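# Raise the tap lever to its top position

## Task

Swing the tap's lever up as far as it will go. It only counts if the lever stays up on its own at the end, not if the gripper is what keeps it there.

## Robot and tools

Robot: a single six-joint arm (UFACTORY Lite 6 type) with a two-finger parallel gripper. Joints from base outward, with ranges in rad: waist -6.283 to 6.283, shoulder -2.618 to 2.618, elbow -0.061 to 5.236 (it never quite straightens), forearm roll -6.283 to 6.283, wrist pitch -2.164 to 2.164, wrist roll -6.283 to 6.283.

Frames: the scene frame has its origin on the table top straight below the arm base. +z is up, and +y lies to the left when facing along +x. The base may sit slightly tilted. Positions are in metres and orientation is a quaternion in w,x,y,z order. The gripper frame has the fingers pointing along its +z axis, and they close along its y axis. end_effector_position is the point between the pads, roughly 10 mm short of the fingertips. At long reach the printed position can be a little off.

execute_actions(actions, pictures): actions holds zero or one item. An empty list commands nothing and just reports the state. An action item is {"rows": [...], "steps": n}: 1 to 15 rows, steps at most 15 (default 15), each step 1/30 s. One row is used per step, and the final row repeats if steps outnumber rows. A wait item is {"steps": n} with no rows, n up to 300, counted from the previous result, so thinking time is included. pictures (true/false) decides whether camera images come back; by default they do. A refused call sends nothing.

A row is 7 numbers, each in [-1, 1]: dx, dy, dz, rx, ry, rz, shut. The first six are an offset, expressed in the gripper's own axes, from the gripper pose shown in the most recent result that reports it. If no result has shown it yet in this scene, or for the second and later calls within one reply, the reference is where the gripper is when the action begins. Each row is measured from that same reference, not added to the row before. Scale: 1.0 equals 0.6 m for dx, dy, dz and 180 degrees for the rotation; rx, ry, rz form one rotation vector. All zeros is not a pause: it drives the gripper back to the reference pose. shut above 0.01 closes the fingers at full force; 0.01 or less opens them fully. There is no in-between width, and larger values give no extra grip. A stroke takes about 0.5 s; fingers start open. They can hold items about 23 to 38 mm across with up to about 5 N per pad, and report neither width nor contact. To keep holding, keep sending shut 1.

Every control step the commanded pose is limited to 70 mm and 16 degrees from the measured pose; position wins over orientation when both cannot be met. After an action ends the arm only finishes that last limited pose, so check the result and send the remainder next.

move(target, speed): target is one 7-number row, with the same offset meaning, frame, reference and scale as above. The gripper follows a straight path toward it lasting 0.5 to 10 s (a longer one is cut off at 10 s), rotating the shorter way. speed is in m/s, 0.002 to 0.5, default 0.25; rotation is capped at twice that in rad/s. The path ignores obstacles and the gripper may lag, drift or overshoot the speed, mostly near full reach. The path begins once the arm is at rest (or after 3 s). The result carries images and a "move:" line: done (settled near target), off_target, moving, held or fault, plus limits (paced = the sent pose was clipped; held = a check blocked some steps, after which the arm may suddenly speed up) and the remaining distance.

wait(seconds): 0 to 10 s of letting the scene run with no new command; returns an execute_actions result.

zoom_image(camera, region): camera is cam_head_left, cam_head_right or cam_wrist; region is [x0, y0, x1, y1] in image pixels from the top-left, no larger than 504 by 504. Gives a closer look at the latest image.

read_manual(section): only "licences"; no motion.

finished_scene(scene): pass the current scene number. It ends the scene permanently and says whether the goal was met. Answering without any tool call ends everything.

Result lines: the state line gives pose and linear/angular velocities. "pose unreachable" means the clearance check altered or stopped a command (a post under the base counts as arm); HELD flags each affected step. "Hand target" shows where the controller is currently steering. Joint positions follow URDF order. Joint torques are total drive output, offset and noisy, nonzero in free air. MOTOR HOT appears from 65 C; at 80 C the brakes engage until cool (OVER-TEMPERATURE FAULT).

Cameras: cam_head_left and cam_head_right are fixed 504x504 pinhole views; cam_wrist is a 504x504 fisheye on the hand. Calibration matrices are supplied and may be off by a few degrees and millimetres.

Cautions: if contact torque reaches a joint's limit (waist 47, shoulder 47, elbow 30, forearm roll 1.28, wrist pitch 3.07, wrist roll 1.28 N m) the arm halts for 10 s and the rest of the call is dropped; held weight counts. Faster contact hits harder, and aiming far beyond the contact point pushes harder. An arm blocked by an object keeps pushing until a new command arrives. Avoid slams, hard pushes, drops and knocking things over. Approach the lever gently, lift it to its stop, then let go and confirm it stays up.

Each tool is called after ">>>" as name(argument=value, ...) on one line, values as JSON.

## Session

>>> execute_actions(actions=[])

Scene clock: 0.00 s of 4600.00 s.
end_effector_position=(+0.0355, -0.1523, +0.2319) end_effector_quat_wxyz=(+0.159, +0.793, -0.580, -0.098) end_effector_velocity=(-0.000, +0.000, -0.000) end_effector_angular_velocity=(+0.001, +0.001, +0.000)
Joint positions: [-1.005 -0.259  0.363 -0.559  0.75   0.674]
Joint velocities: [ 0.     0.    -0.001 -0.    -0.     0.001]
Joint torques (N m, as the arm reports them, + toward a larger angle): no reading
Hand target: +0.036, -0.152, +0.232; +0.159, +0.793, -0.580, -0.098

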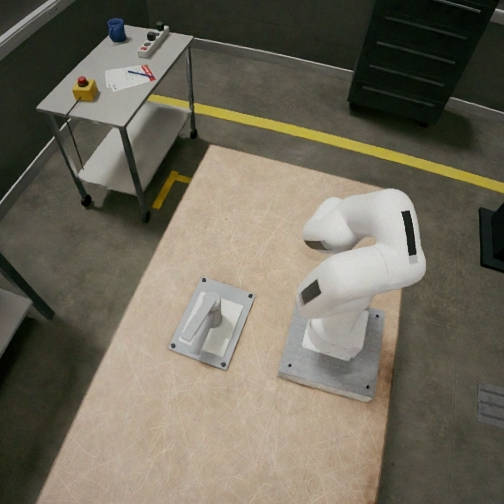

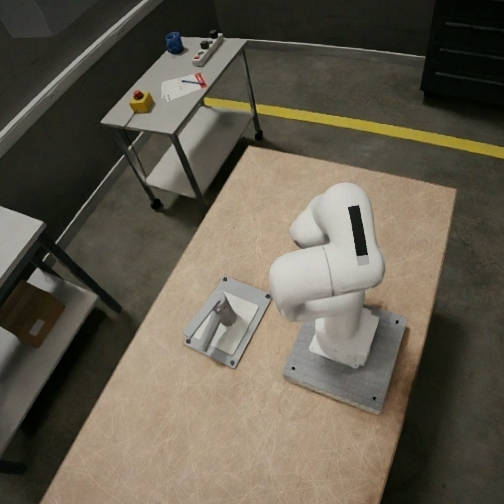

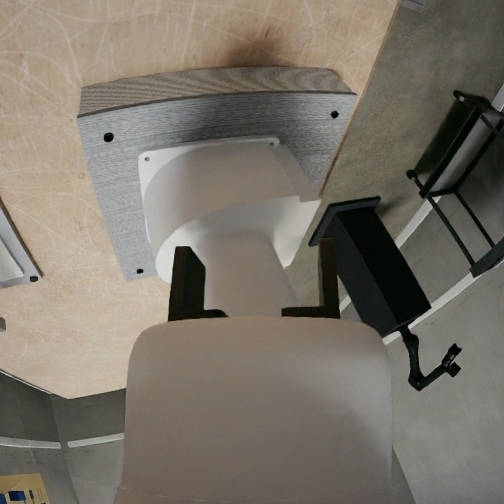

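>>> zoom_image(camera="cam_head_left", region=[150, 260, 270, 380])

>>> zoom_image(camera="cam_head_right", region=[165, 260, 285, 380])

Region (150, 260, 270, 380) of cam_head_left's 504x504 image, scaled by 4.200, with more detail than that image has.

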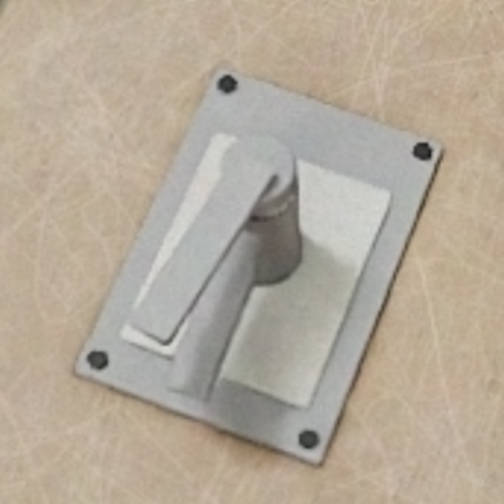

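Region (165, 260, 285, 380) of cam_head_right's 504x504 image, scaled by 4.200, with more detail than that image has.

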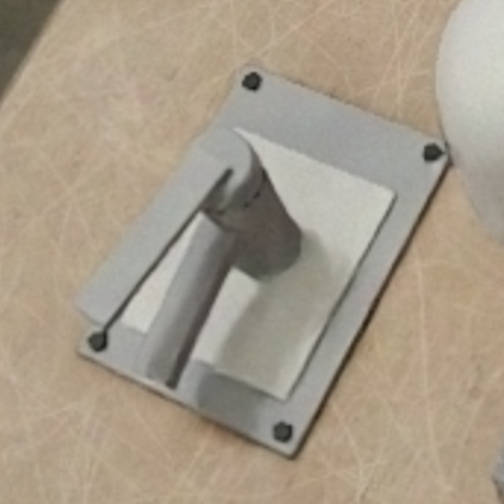

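>>> move(target=[-0.109,-0.31,-0.197,0.109,0.067,-0.397,0], speed=0.4)

>>> move(target=[0,-0.28,0,0,0,-0.5,0], speed=0.4)

Scene clock: 25.37 s of 4600.00 s.
end_effector_position=(+0.2175, -0.0205, +0.2711) end_effector_quat_wxyz=(+0.001, +1.000, +0.001, -0.004) end_effector_velocity=(+0.002, +0.001, +0.000) end_effector_angular_velocity=(+0.006, +0.000, +0.011)
Joint positions: [-0.051 -0.044  0.772 -0.02   0.816 -0.062]
Joint velocities: [ 0.002  0.01   0.01   0.008  0.001 -0.014]
Joint torques (N m, as the arm reports them, + toward a larger angle): [-0.64 -5.18  3.15  0.31 -0.02  0.01]
Hand target: +0.218, -0.020, +0.271; +0.001, +1.000, +0.001, -0.004
Off the commanded pose: 0.004 m, 1 deg.
After step 90, 20.20 s passed at rest.
move: off_target
camera_calibration (this result's frames):
cam_wrist: T_world_to_cam=[[-0.164878, -0.986284, -0.00775005, 0.025148], [-0.397595, 0.0592712, 0.915645, -0.152798], [-0.902626, 0.154051, -0.401914, 0.40643], [0, 0, 0, 1]] pos_world=[0.310249, -0.0287512, 0.303453]

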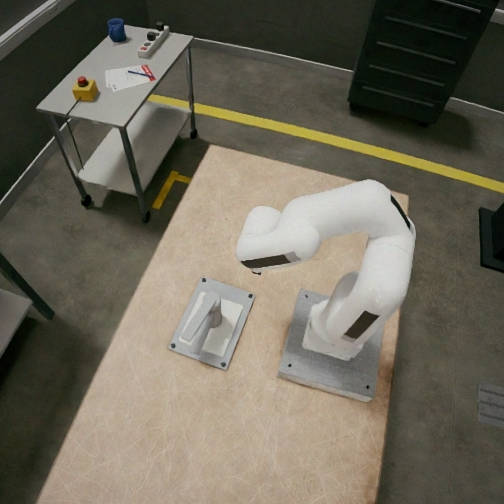

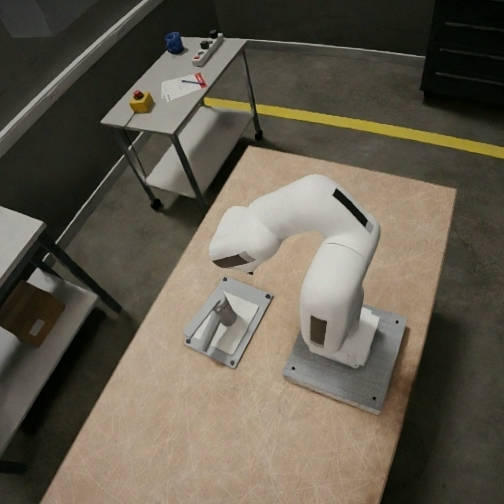

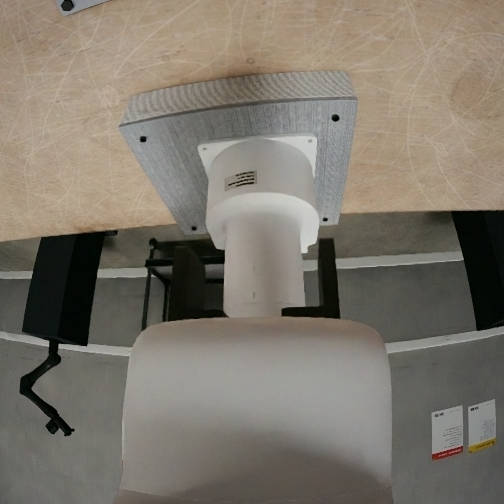

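Scene clock: 27.87 s of 4600.00 s.
end_effector_position=(+0.2148, +0.1459, +0.2695) end_effector_quat_wxyz=(+0.001, +0.707, +0.707, -0.008) end_effector_velocity=(-0.000, +0.001, -0.001) end_effector_angular_velocity=(+0.000, +0.004, +0.012)
Joint positions: [ 0.641  0.184  0.998 -0.025  0.83  -0.937]
Joint velocities: [ 0.004  0.006  0.004  0.003  0.001 -0.01 ]
Joint torques (N m, as the arm reports them, + toward a larger angle): [-0.41 -7.16  2.98  0.31 -0.02  0.03]
Hand target: +0.215, +0.146, +0.269; +0.001, +0.707, +0.708, -0.008
Off the commanded pose: 0.003 m, 1 deg.
move: done
camera_calibration (this result's frames):
cam_wrist: T_world_to_cam=[[0.985929, -0.166022, -0.019489, -0.17489], [-0.0483227, -0.394675, 0.917549, -0.171509], [-0.160025, -0.903697, -0.397145, 0.371311], [0, 0, 0, 1]] pos_world=[0.22356, 0.238827, 0.301423]

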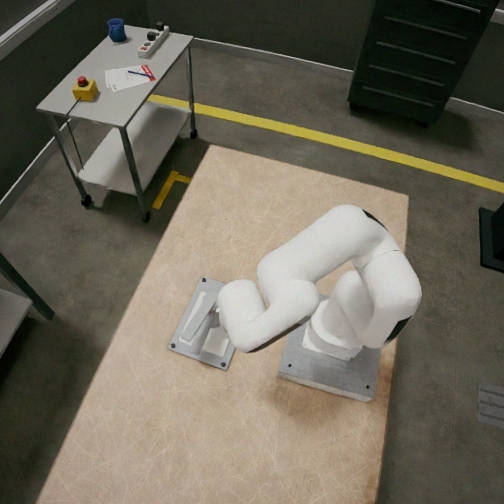

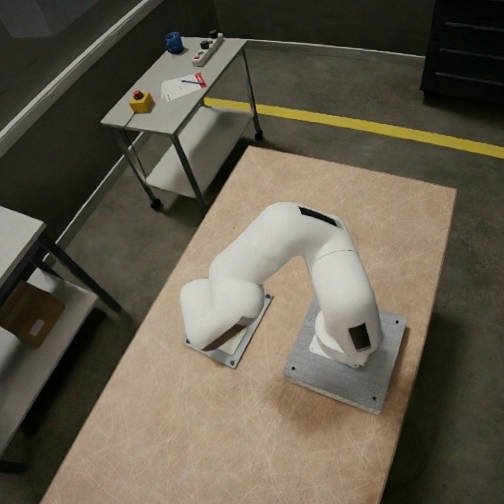

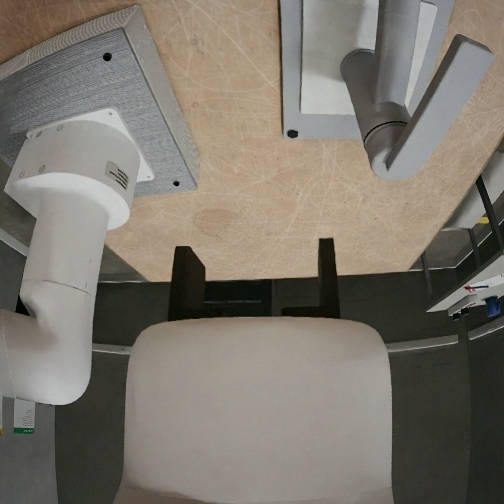

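>>> move(target=[0.008,0.067,0.15,-0.5,0,0,0], speed=0.3)

Scene clock: 34.20 s of 4600.00 s.
end_effector_position=(+0.2561, +0.1487, +0.1809) end_effector_quat_wxyz=(+0.501, +0.496, +0.503, +0.500) end_effector_velocity=(+0.000, -0.000, -0.001) end_effector_angular_velocity=(-0.001, -0.010, -0.000)
Joint positions: [ 0.911  0.916  0.689 -2.247  1.724  1.726]
Joint velocities: [-0.001  0.013  0.006  0.001  0.015  0.004]
Joint torques (N m, as the arm reports them, + toward a larger angle): [-0.45 -9.18  0.64  0.16  0.29  0.03]
Hand target: +0.256, +0.149, +0.181; +0.501, +0.495, +0.503, +0.500
Off the commanded pose: 0.003 m, 1 deg.
After step 90, 0.17 s passed at rest.
move: done; limits=paced
camera_calibration (this result's frames):
cam_wrist: T_world_to_cam=[[0.0108095, -0.157619, 0.987441, -0.150568], [-0.909207, -0.412575, -0.0559037, 0.312089], [0.416204, -0.897184, -0.147768, 0.151585], [0, 0, 0, 1]] pos_world=[0.22229, 0.241027, 0.188523]

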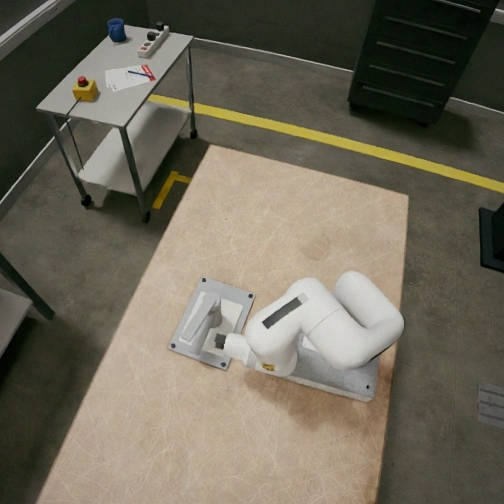

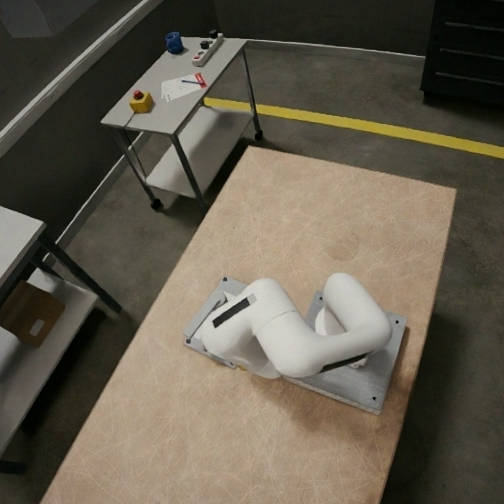

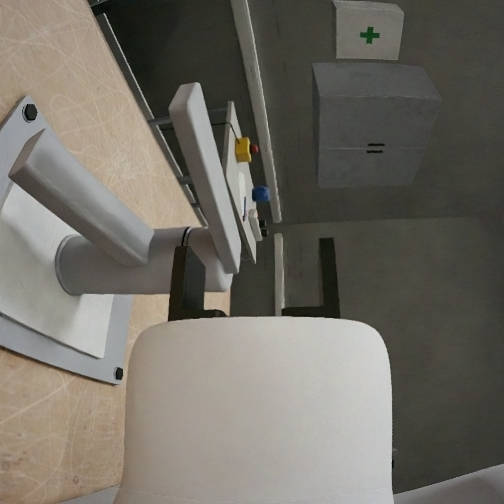

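>>> move(target=[-0.005,-0.048,0.045,0,-0.07,0,0], speed=0.15)

Scene clock: 39.53 s of 4600.00 s.
end_effector_position=(+0.2828, +0.1458, +0.1523) end_effector_quat_wxyz=(+0.553, +0.547, +0.445, +0.443) end_effector_velocity=(+0.001, -0.000, -0.001) end_effector_angular_velocity=(-0.002, +0.001, -0.009)
Joint positions: [ 0.881  1.107  0.959 -2.065  1.657  1.683]
Joint velocities: [-0.002  0.008  0.012  0.007 -0.003 -0.005]
Joint torques (N m, as the arm reports them, + toward a larger angle): [ -0.52 -10.66   0.87   0.12   0.29   0.03]
Hand target: +0.283, +0.146, +0.152; +0.554, +0.547, +0.445, +0.443
Off the commanded pose: 0.000 m, 0 deg.
After step 90, 1.20 s passed at rest.
move: done
camera_calibration (this result's frames):
cam_wrist: T_world_to_cam=[[-0.0266921, -0.156059, 0.987387, -0.112663], [-0.977013, -0.20491, -0.0587983, 0.322901], [0.211502, -0.966259, -0.147002, 0.201472], [0, 0, 0, 1]] pos_world=[0.269859, 0.243258, 0.159844]

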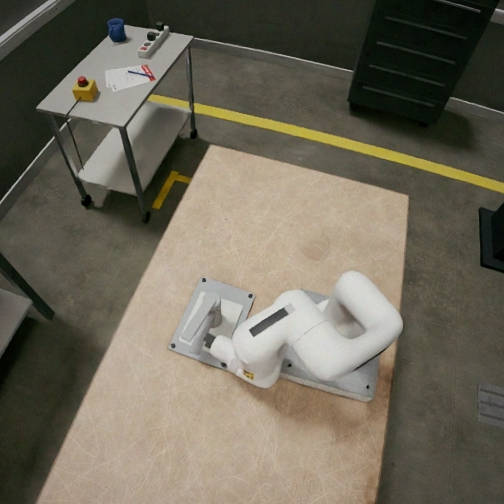

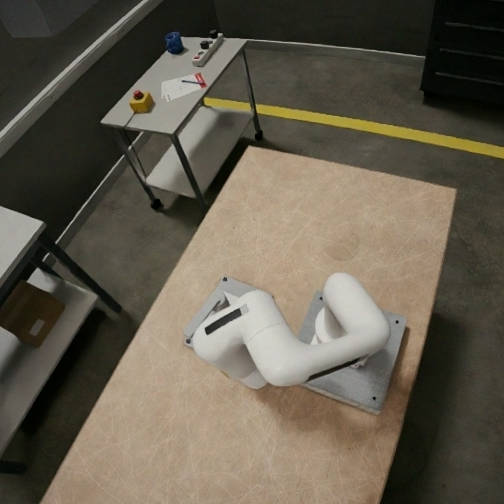

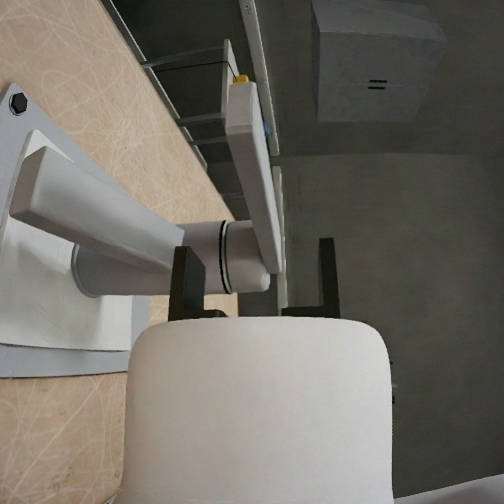

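>>> move(target=[-0.006,0,0.058,0,0,0,0], speed=0.08)

Scene clock: 42.53 s of 4600.00 s.
end_effector_position=(+0.3158, +0.1354, +0.1522) end_effector_quat_wxyz=(+0.553, +0.548, +0.445, +0.443) end_effector_velocity=(+0.002, +0.000, +0.000) end_effector_angular_velocity=(+0.002, -0.001, -0.001)
Joint positions: [ 0.752  1.125  1.037 -2.198  1.636  1.625]
Joint velocities: [-0.005  0.002  0.008 -0.004 -0.002 -0.003]
Joint torques (N m, as the arm reports them, + toward a larger angle): [ -0.21 -10.99   0.9    0.08   0.28   0.03]
Hand target: +0.316, +0.135, +0.152; +0.553, +0.548, +0.445, +0.443
Off the commanded pose: 0.001 m, 0 deg.
move: done
camera_calibration (this result's frames):
cam_wrist: T_world_to_cam=[[-0.0254773, -0.157051, 0.987262, -0.113514], [-0.977106, -0.204753, -0.0577867, 0.352824], [0.21122, -0.966132, -0.148239, 0.184726], [0, 0, 0, 1]] pos_world=[0.302837, 0.232884, 0.15984]

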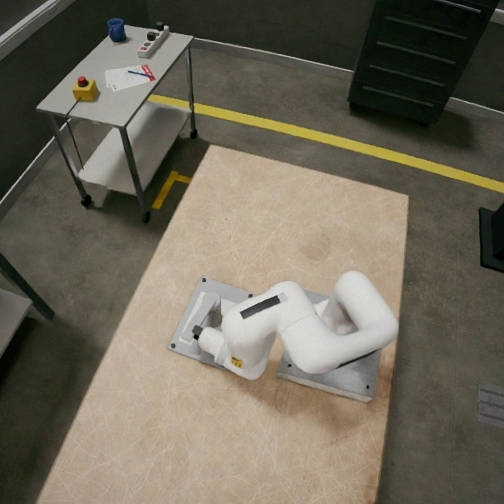

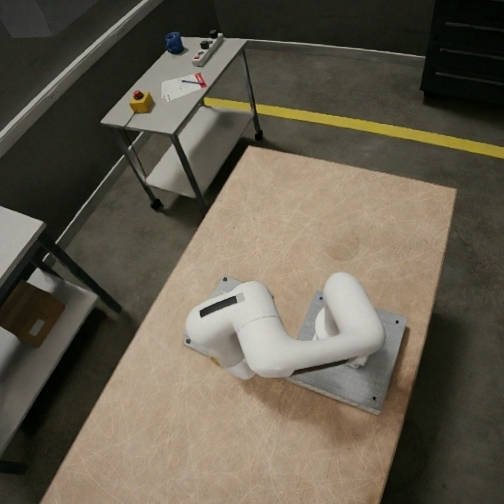

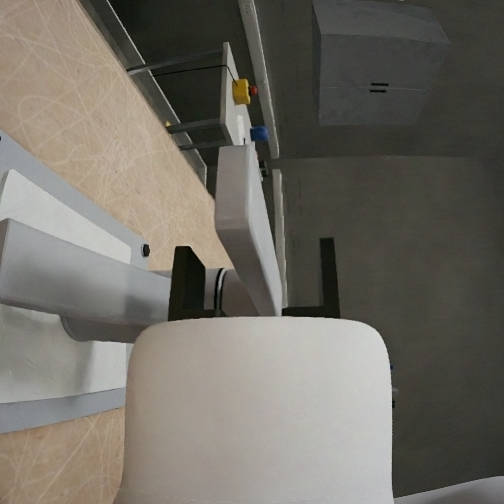

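>>> move(target=[0,0.008,0.011,0,0,0,0], speed=0.03)

>>> move(target=[-0.008,0.035,0,0,0,0.05,0], speed=0.03)

Scene clock: 45.53 s of 4600.00 s.
end_effector_position=(+0.3221, +0.1342, +0.1568) end_effector_quat_wxyz=(+0.553, +0.548, +0.445, +0.443) end_effector_velocity=(+0.001, +0.000, +0.001) end_effector_angular_velocity=(-0.000, +0.001, +0.001)
Joint positions: [ 0.732  1.107  1.043 -2.219  1.623  1.605]
Joint velocities: [-0.003 -0.004  0.    -0.004 -0.003 -0.004]
Joint torques (N m, as the arm reports them, + toward a larger angle): [ -0.25 -11.08   1.     0.07   0.3    0.03]
Hand target: +0.322, +0.134, +0.157; +0.553, +0.548, +0.445, +0.443
Off the commanded pose: 0.000 m, 0 deg.
move: done
camera_calibration (this result's frames):
cam_wrist: T_world_to_cam=[[-0.0252497, -0.157301, 0.987228, -0.118182], [-0.977138, -0.204655, -0.0576006, 0.358986], [0.211101, -0.966112, -0.148538, 0.18296], [0, 0, 0, 1]] pos_world=[0.309172, 0.231638, 0.164527]

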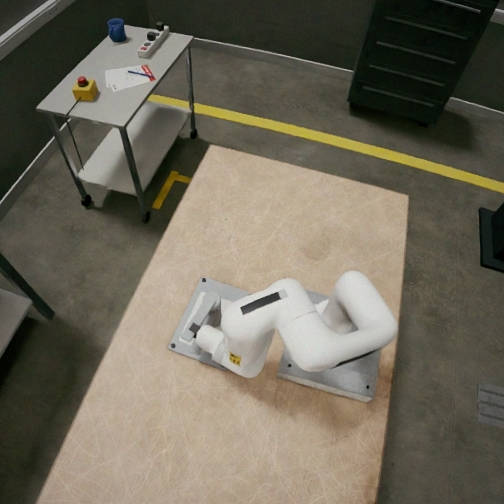

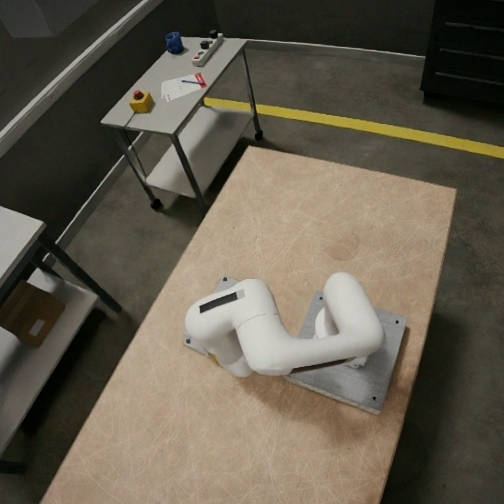

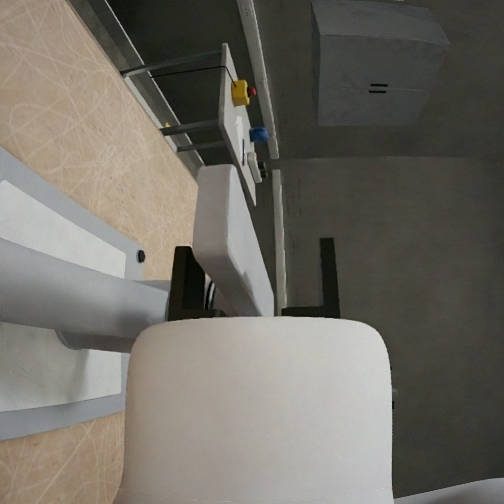

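Scene clock: 48.37 s of 4600.00 s.
end_effector_position=(+0.3211, +0.1297, +0.1775) end_effector_quat_wxyz=(+0.516, +0.581, +0.402, +0.484) end_effector_velocity=(-0.000, -0.000, +0.001) end_effector_angular_velocity=(+0.008, -0.002, +0.000)
Joint positions: [ 0.722  1.     0.966 -2.23   1.603  1.737]
Joint velocities: [ 0.    -0.007 -0.005 -0.    -0.001  0.006]
Joint torques (N m, as the arm reports them, + toward a larger angle): [  0.52 -12.75   2.16  -0.24   0.9    0.12]
Hand target: +0.321, +0.130, +0.178; +0.516, +0.581, +0.401, +0.485
Off the commanded pose: 0.000 m, 0 deg.
move: done
camera_calibration (this result's frames):
cam_wrist: T_world_to_cam=[[-0.0553307, -0.306319, 0.95032, -0.103744], [-0.974374, -0.19126, -0.118381, 0.36648], [0.218021, -0.932517, -0.287887, 0.200086], [0, 0, 0, 1]] pos_world=[0.307725, 0.224898, 0.199576]

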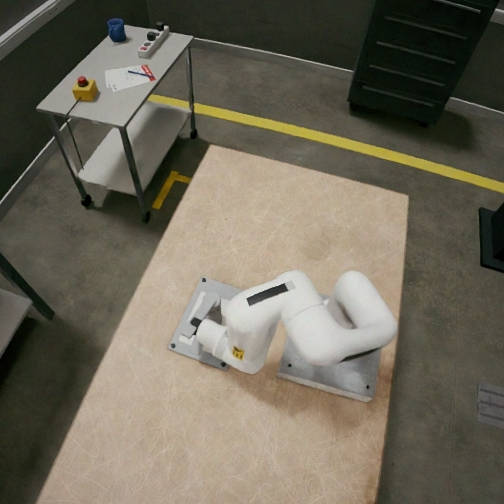

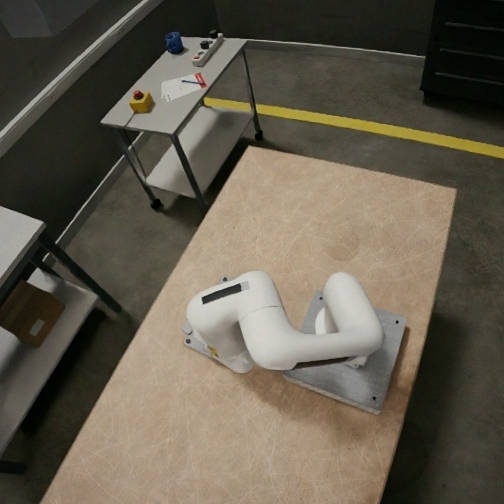

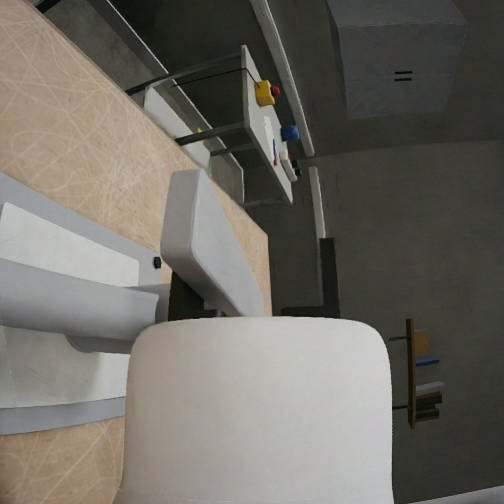

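>>> move(target=[-0.005,0.015,0,0,0,0.03,0], speed=0.02)

Scene clock: 52.20 s of 4600.00 s.
end_effector_position=(+0.3203, +0.1257, +0.1856) end_effector_quat_wxyz=(+0.492, +0.600, +0.375, +0.508) end_effector_velocity=(-0.000, +0.000, -0.000) end_effector_angular_velocity=(+0.005, +0.000, +0.003)
Joint positions: [ 0.712  0.953  0.928 -2.241  1.596  1.824]
Joint velocities: [ 0.001 -0.001 -0.003 -0.002 -0.     0.006]
Joint torques (N m, as the arm reports them, + toward a larger angle): [  0.21 -12.55   1.97  -0.14   0.89   0.12]
Hand target: +0.320, +0.126, +0.186; +0.492, +0.600, +0.374, +0.508
Off the commanded pose: 0.000 m, 0 deg.
move: done
camera_calibration (this result's frames):
cam_wrist: T_world_to_cam=[[-0.0716815, -0.39253, 0.916942, -0.0904904], [-0.971743, -0.179795, -0.152933, 0.369954], [0.224892, -0.901995, -0.36855, 0.207847], [0, 0, 0, 1]] pos_world=[0.30627, 0.218473, 0.216155]

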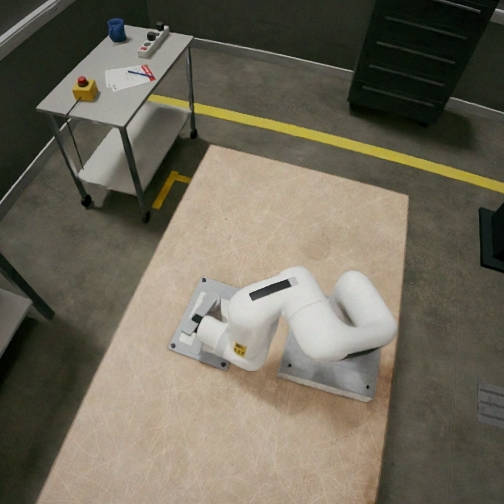

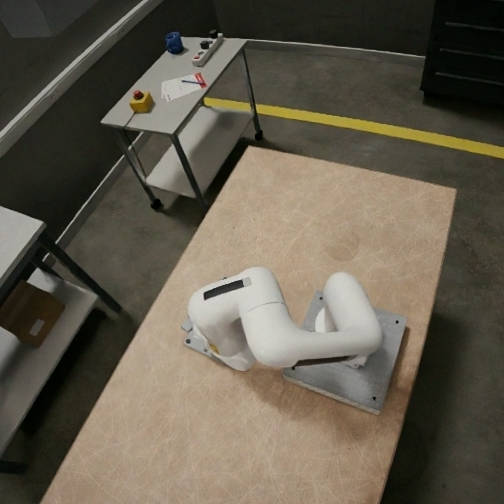

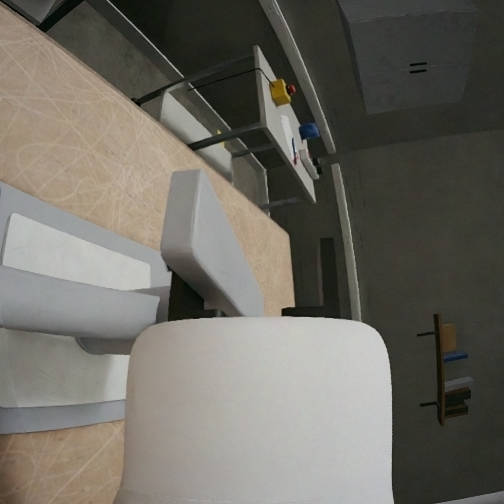

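>>> move(target=[-0.004,0.013,0,0,0,0.025,0], speed=0.04)

Scene clock: 54.13 s of 4600.00 s.
end_effector_position=(+0.3194, +0.1216, +0.1923) end_effector_quat_wxyz=(+0.472, +0.615, +0.351, +0.526) end_effector_velocity=(-0.000, -0.000, +0.001) end_effector_angular_velocity=(+0.010, -0.001, +0.001)
Joint positions: [ 0.702  0.913  0.895 -2.251  1.59   1.896]
Joint velocities: [-0.001 -0.005 -0.005 -0.003 -0.001  0.01 ]
Joint torques (N m, as the arm reports them, + toward a larger angle): [  0.68 -12.61   2.01  -0.11   0.89   0.1 ]
Hand target: +0.319, +0.122, +0.193; +0.471, +0.614, +0.351, +0.527
Off the commanded pose: 0.000 m, 0 deg.
move: done
camera_calibration (this result's frames):
cam_wrist: T_world_to_cam=[[-0.085065, -0.461003, 0.883312, -0.0792098], [-0.969512, -0.166172, -0.180092, 0.372245], [0.229805, -0.871701, -0.432813, 0.213847], [0, 0, 0, 1]] pos_world=[0.305015, 0.211752, 0.229561]

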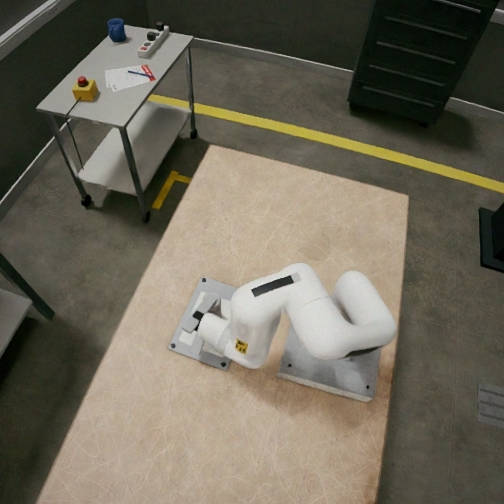

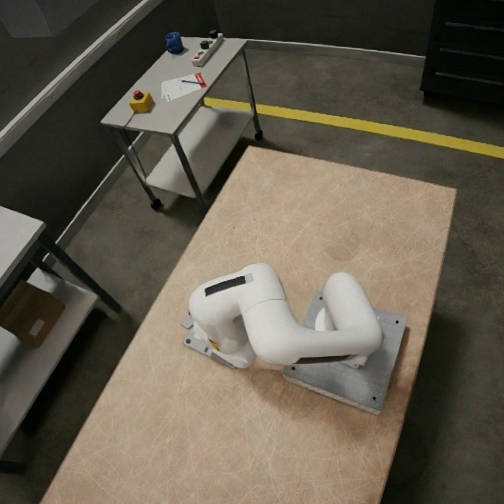

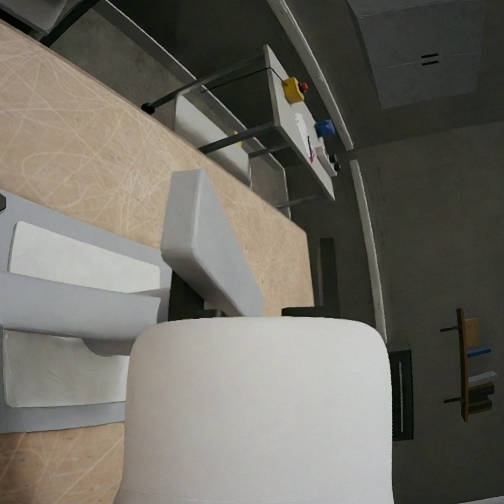

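>>> move(target=[-0.003,0.010,0,0,0,0.017,0], speed=0.03)

Scene clock: 56.43 s of 4600.00 s.
end_effector_position=(+0.3187, +0.1183, +0.1973) end_effector_quat_wxyz=(+0.457, +0.624, +0.335, +0.538) end_effector_velocity=(-0.000, -0.001, +0.001) end_effector_angular_velocity=(+0.008, -0.003, -0.001)
Joint positions: [ 0.693  0.883  0.869 -2.261  1.587  1.946]
Joint velocities: [-0.001 -0.003 -0.003  0.001  0.     0.008]
Joint torques (N m, as the arm reports them, + toward a larger angle): [ -1.14 -11.72   1.83   0.24   0.84   0.05]
Hand target: +0.319, +0.118, +0.197; +0.457, +0.624, +0.335, +0.538
Off the commanded pose: 0.000 m, 0 deg.
move: done
camera_calibration (this result's frames):
cam_wrist: T_world_to_cam=[[-0.0941269, -0.506387, 0.857154, -0.0718116], [-0.96725, -0.157345, -0.199173, 0.373958], [0.235728, -0.84783, -0.474992, 0.216959], [0, 0, 0, 1]] pos_world=[0.303808, 0.206421, 0.23909]

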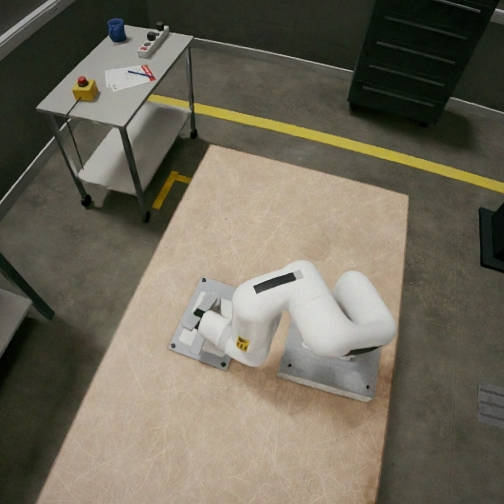

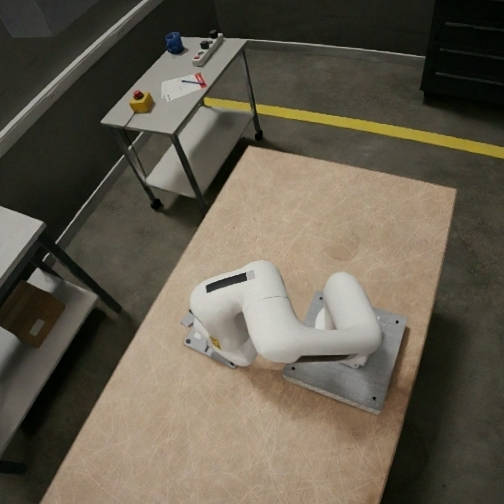

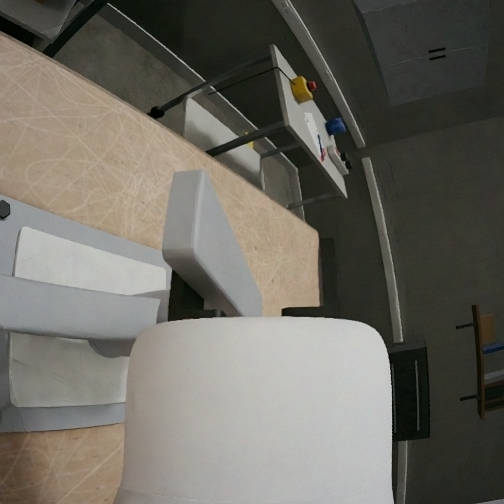

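>>> move(target=[-0.002,0.008,0,0,0,0.015,0], speed=0.03)

Scene clock: 58.33 s of 4600.00 s.
end_effector_position=(+0.3182, +0.1161, +0.1997) end_effector_quat_wxyz=(+0.441, +0.634, +0.324, +0.546) end_effector_velocity=(-0.000, +0.000, -0.000) end_effector_angular_velocity=(+0.014, +0.006, +0.000)
Joint positions: [ 0.686  0.86   0.85  -2.272  1.573  1.988]
Joint velocities: [ 0.001 -0.006 -0.003  0.    -0.011  0.01 ]
Joint torques (N m, as the arm reports them, + toward a larger angle): [ -1.28 -12.72   1.74   0.6    1.25   0.09]
Hand target: +0.318, +0.116, +0.201; +0.444, +0.632, +0.320, +0.549
Off the commanded pose: 0.002 m, 1 deg.
move: done
camera_calibration (this result's frames):
cam_wrist: T_world_to_cam=[[-0.0910233, -0.546441, 0.832536, -0.0664719], [-0.967066, -0.15104, -0.204868, 0.373949], [0.237694, -0.823765, -0.514696, 0.220824], [0, 0, 0, 1]] pos_world=[0.303094, 0.202065, 0.245608]

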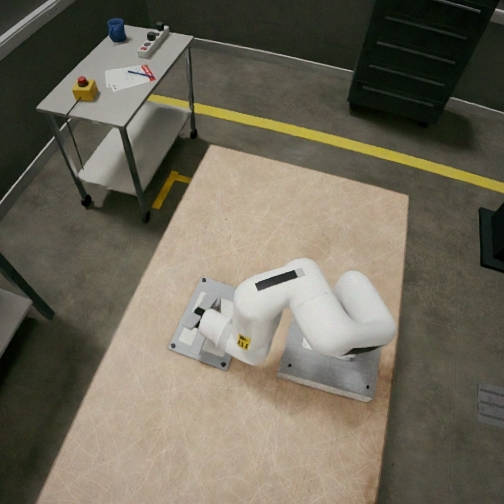

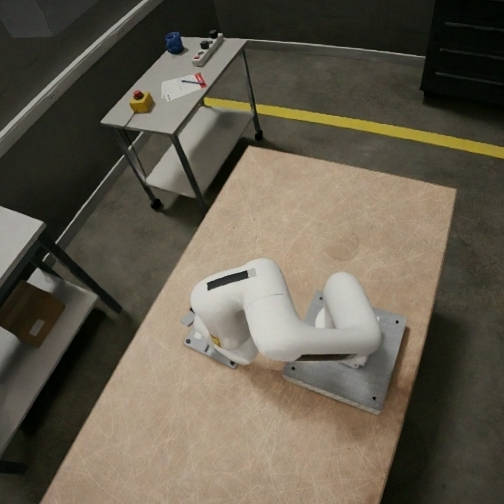

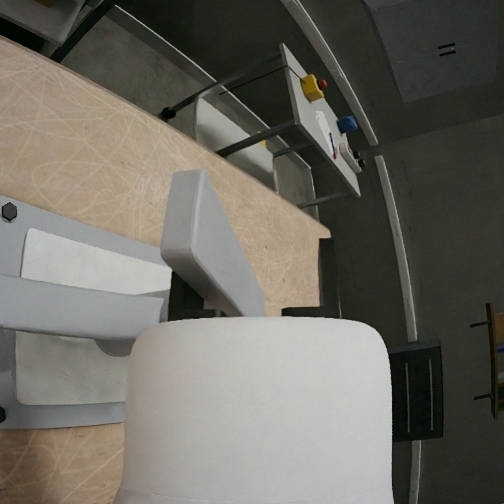

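>>> move(target=[0.002,0.005,0,0,0,0,0], speed=0.01)

Scene clock: 60.20 s of 4600.00 s.
end_effector_position=(+0.3181, +0.1161, +0.1998) end_effector_quat_wxyz=(+0.436, +0.640, +0.328, +0.540) end_effector_velocity=(+0.000, +0.000, +0.000) end_effector_angular_velocity=(+0.003, +0.005, +0.000)
Joint positions: [ 0.686  0.845  0.842 -2.273  1.547  1.981]
Joint velocities: [ 0.001 -0.004 -0.     0.001 -0.008 -0.001]
Joint torques (N m, as the arm reports them, + toward a larger angle): [ -1.58 -13.63   1.95   0.72   1.52   0.12]
Hand target: +0.318, +0.116, +0.203; +0.441, +0.634, +0.324, +0.546
Off the commanded pose: 0.003 m, 1 deg.
move: done
camera_calibration (this result's frames):
cam_wrist: T_world_to_cam=[[-0.0731764, -0.549135, 0.832524, -0.0719276], [-0.970914, -0.15159, -0.18533, 0.371212], [0.227973, -0.82187, -0.52207, 0.225216], [0, 0, 0, 1]] pos_world=[0.303808, 0.201872, 0.246256]

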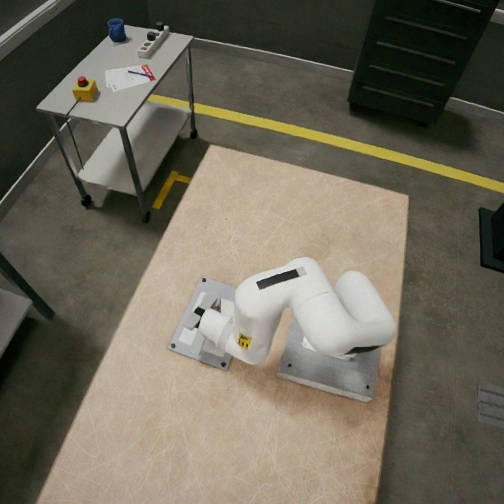

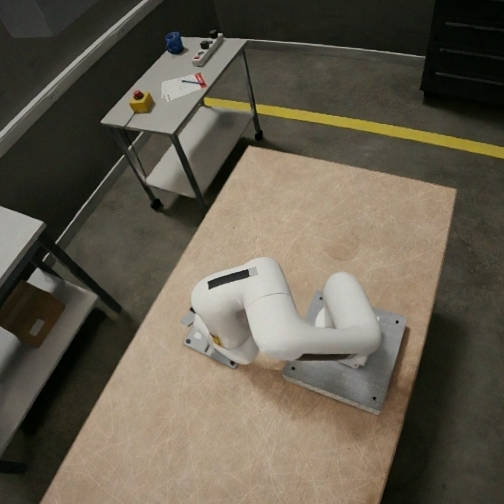

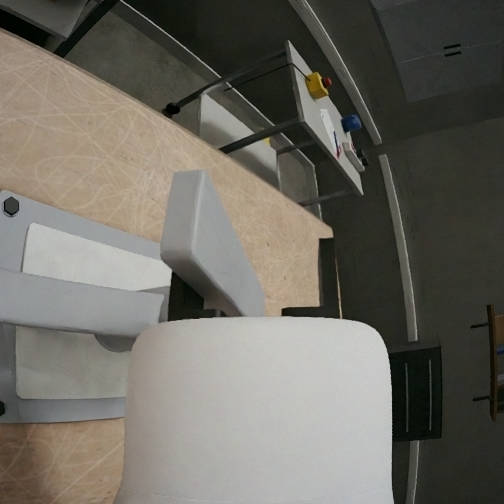

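Hard stop. Release.

>>> move(target=[0,-0.018,0,0,0,0,0], speed=0.04)

>>> move(target=[0,0,-0.06,0,0,0,0], speed=0.1)

Scene clock: 62.47 s of 4600.00 s.
end_effector_position=(+0.3186, +0.1203, +0.1902) end_effector_quat_wxyz=(+0.437, +0.640, +0.328, +0.540) end_effector_velocity=(+0.000, +0.001, -0.001) end_effector_angular_velocity=(+0.003, -0.001, +0.002)
Joint positions: [ 0.698  0.899  0.879 -2.261  1.559  1.994]
Joint velocities: [ 0.002  0.006  0.006 -0.     0.     0.003]
Joint torques (N m, as the arm reports them, + toward a larger angle): [ -0.28 -10.18   1.26   0.04   0.3    0.03]
Hand target: +0.319, +0.120, +0.190; +0.437, +0.640, +0.328, +0.540
Off the commanded pose: 0.000 m, 0 deg.
move: done
camera_calibration (this result's frames):
cam_wrist: T_world_to_cam=[[-0.0737343, -0.549009, 0.832558, -0.0613946], [-0.970894, -0.15124, -0.185717, 0.37059], [0.227877, -0.822019, -0.521878, 0.223529], [0, 0, 0, 1]] pos_world=[0.30434, 0.206087, 0.236594]

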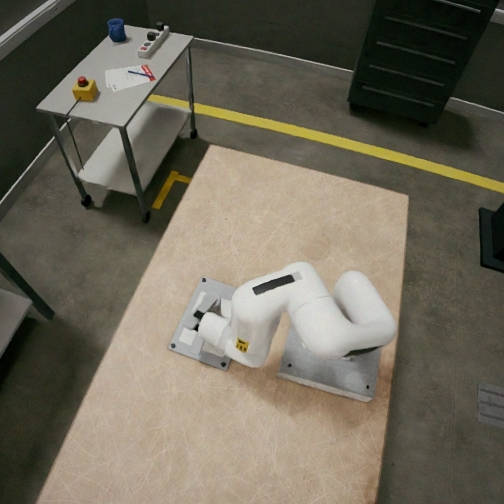

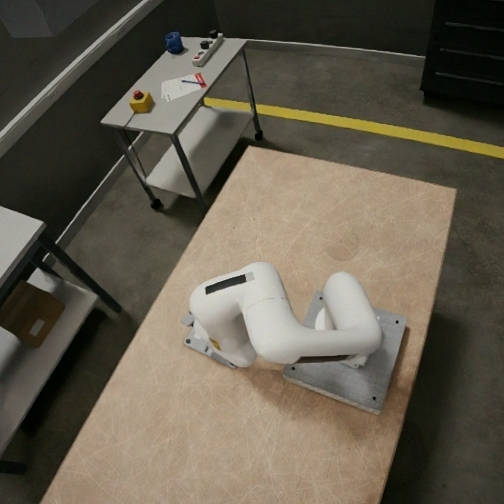

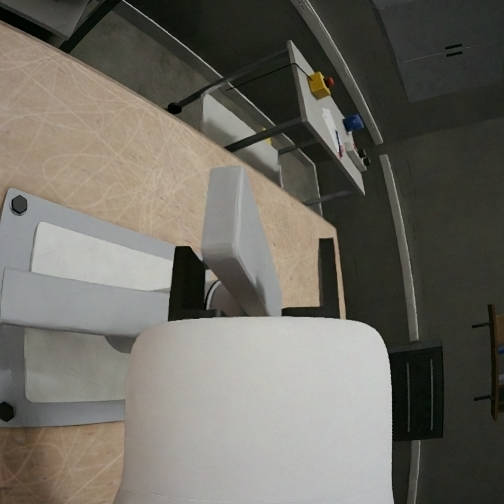

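Scene clock: 63.33 s of 4600.00 s.
end_effector_position=(+0.2837, +0.1271, +0.1917) end_effector_quat_wxyz=(+0.437, +0.640, +0.328, +0.541) end_effector_velocity=(-0.002, +0.000, +0.000) end_effector_angular_velocity=(+0.001, -0.001, -0.003)
Joint positions: [ 0.823  0.859  0.77  -2.135  1.596  2.054]
Joint velocities: [ 0.007 -0.002 -0.005  0.01   0.001  0.004]
Joint torques (N m, as the arm reports them, + toward a larger angle): [-0.8  -9.37  0.93  0.08  0.29  0.03]
Hand target: +0.283, +0.127, +0.192; +0.437, +0.640, +0.328, +0.541
Off the commanded pose: 0.001 m, 0 deg.
move: done
camera_calibration (this result's frames):
cam_wrist: T_world_to_cam=[[-0.0746641, -0.548033, 0.833118, -0.0614097], [-0.970649, -0.151593, -0.186709, 0.338175], [0.228617, -0.822605, -0.520629, 0.23755], [0, 0, 0, 1]] pos_world=[0.269356, 0.21302, 0.237977]

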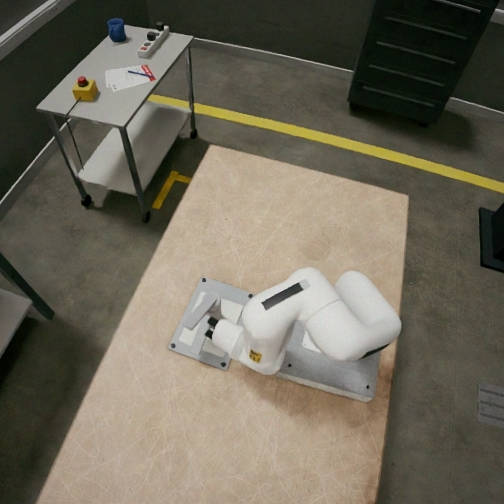

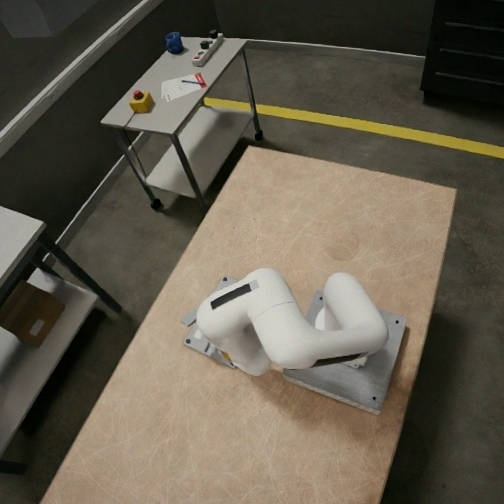

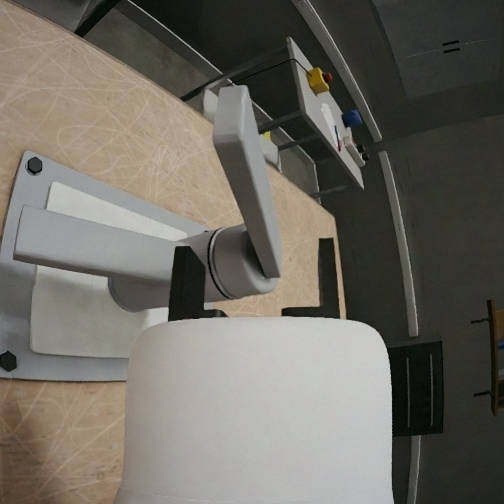

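>>> finished_scene(scene=1)

The scene is finished: the task was done.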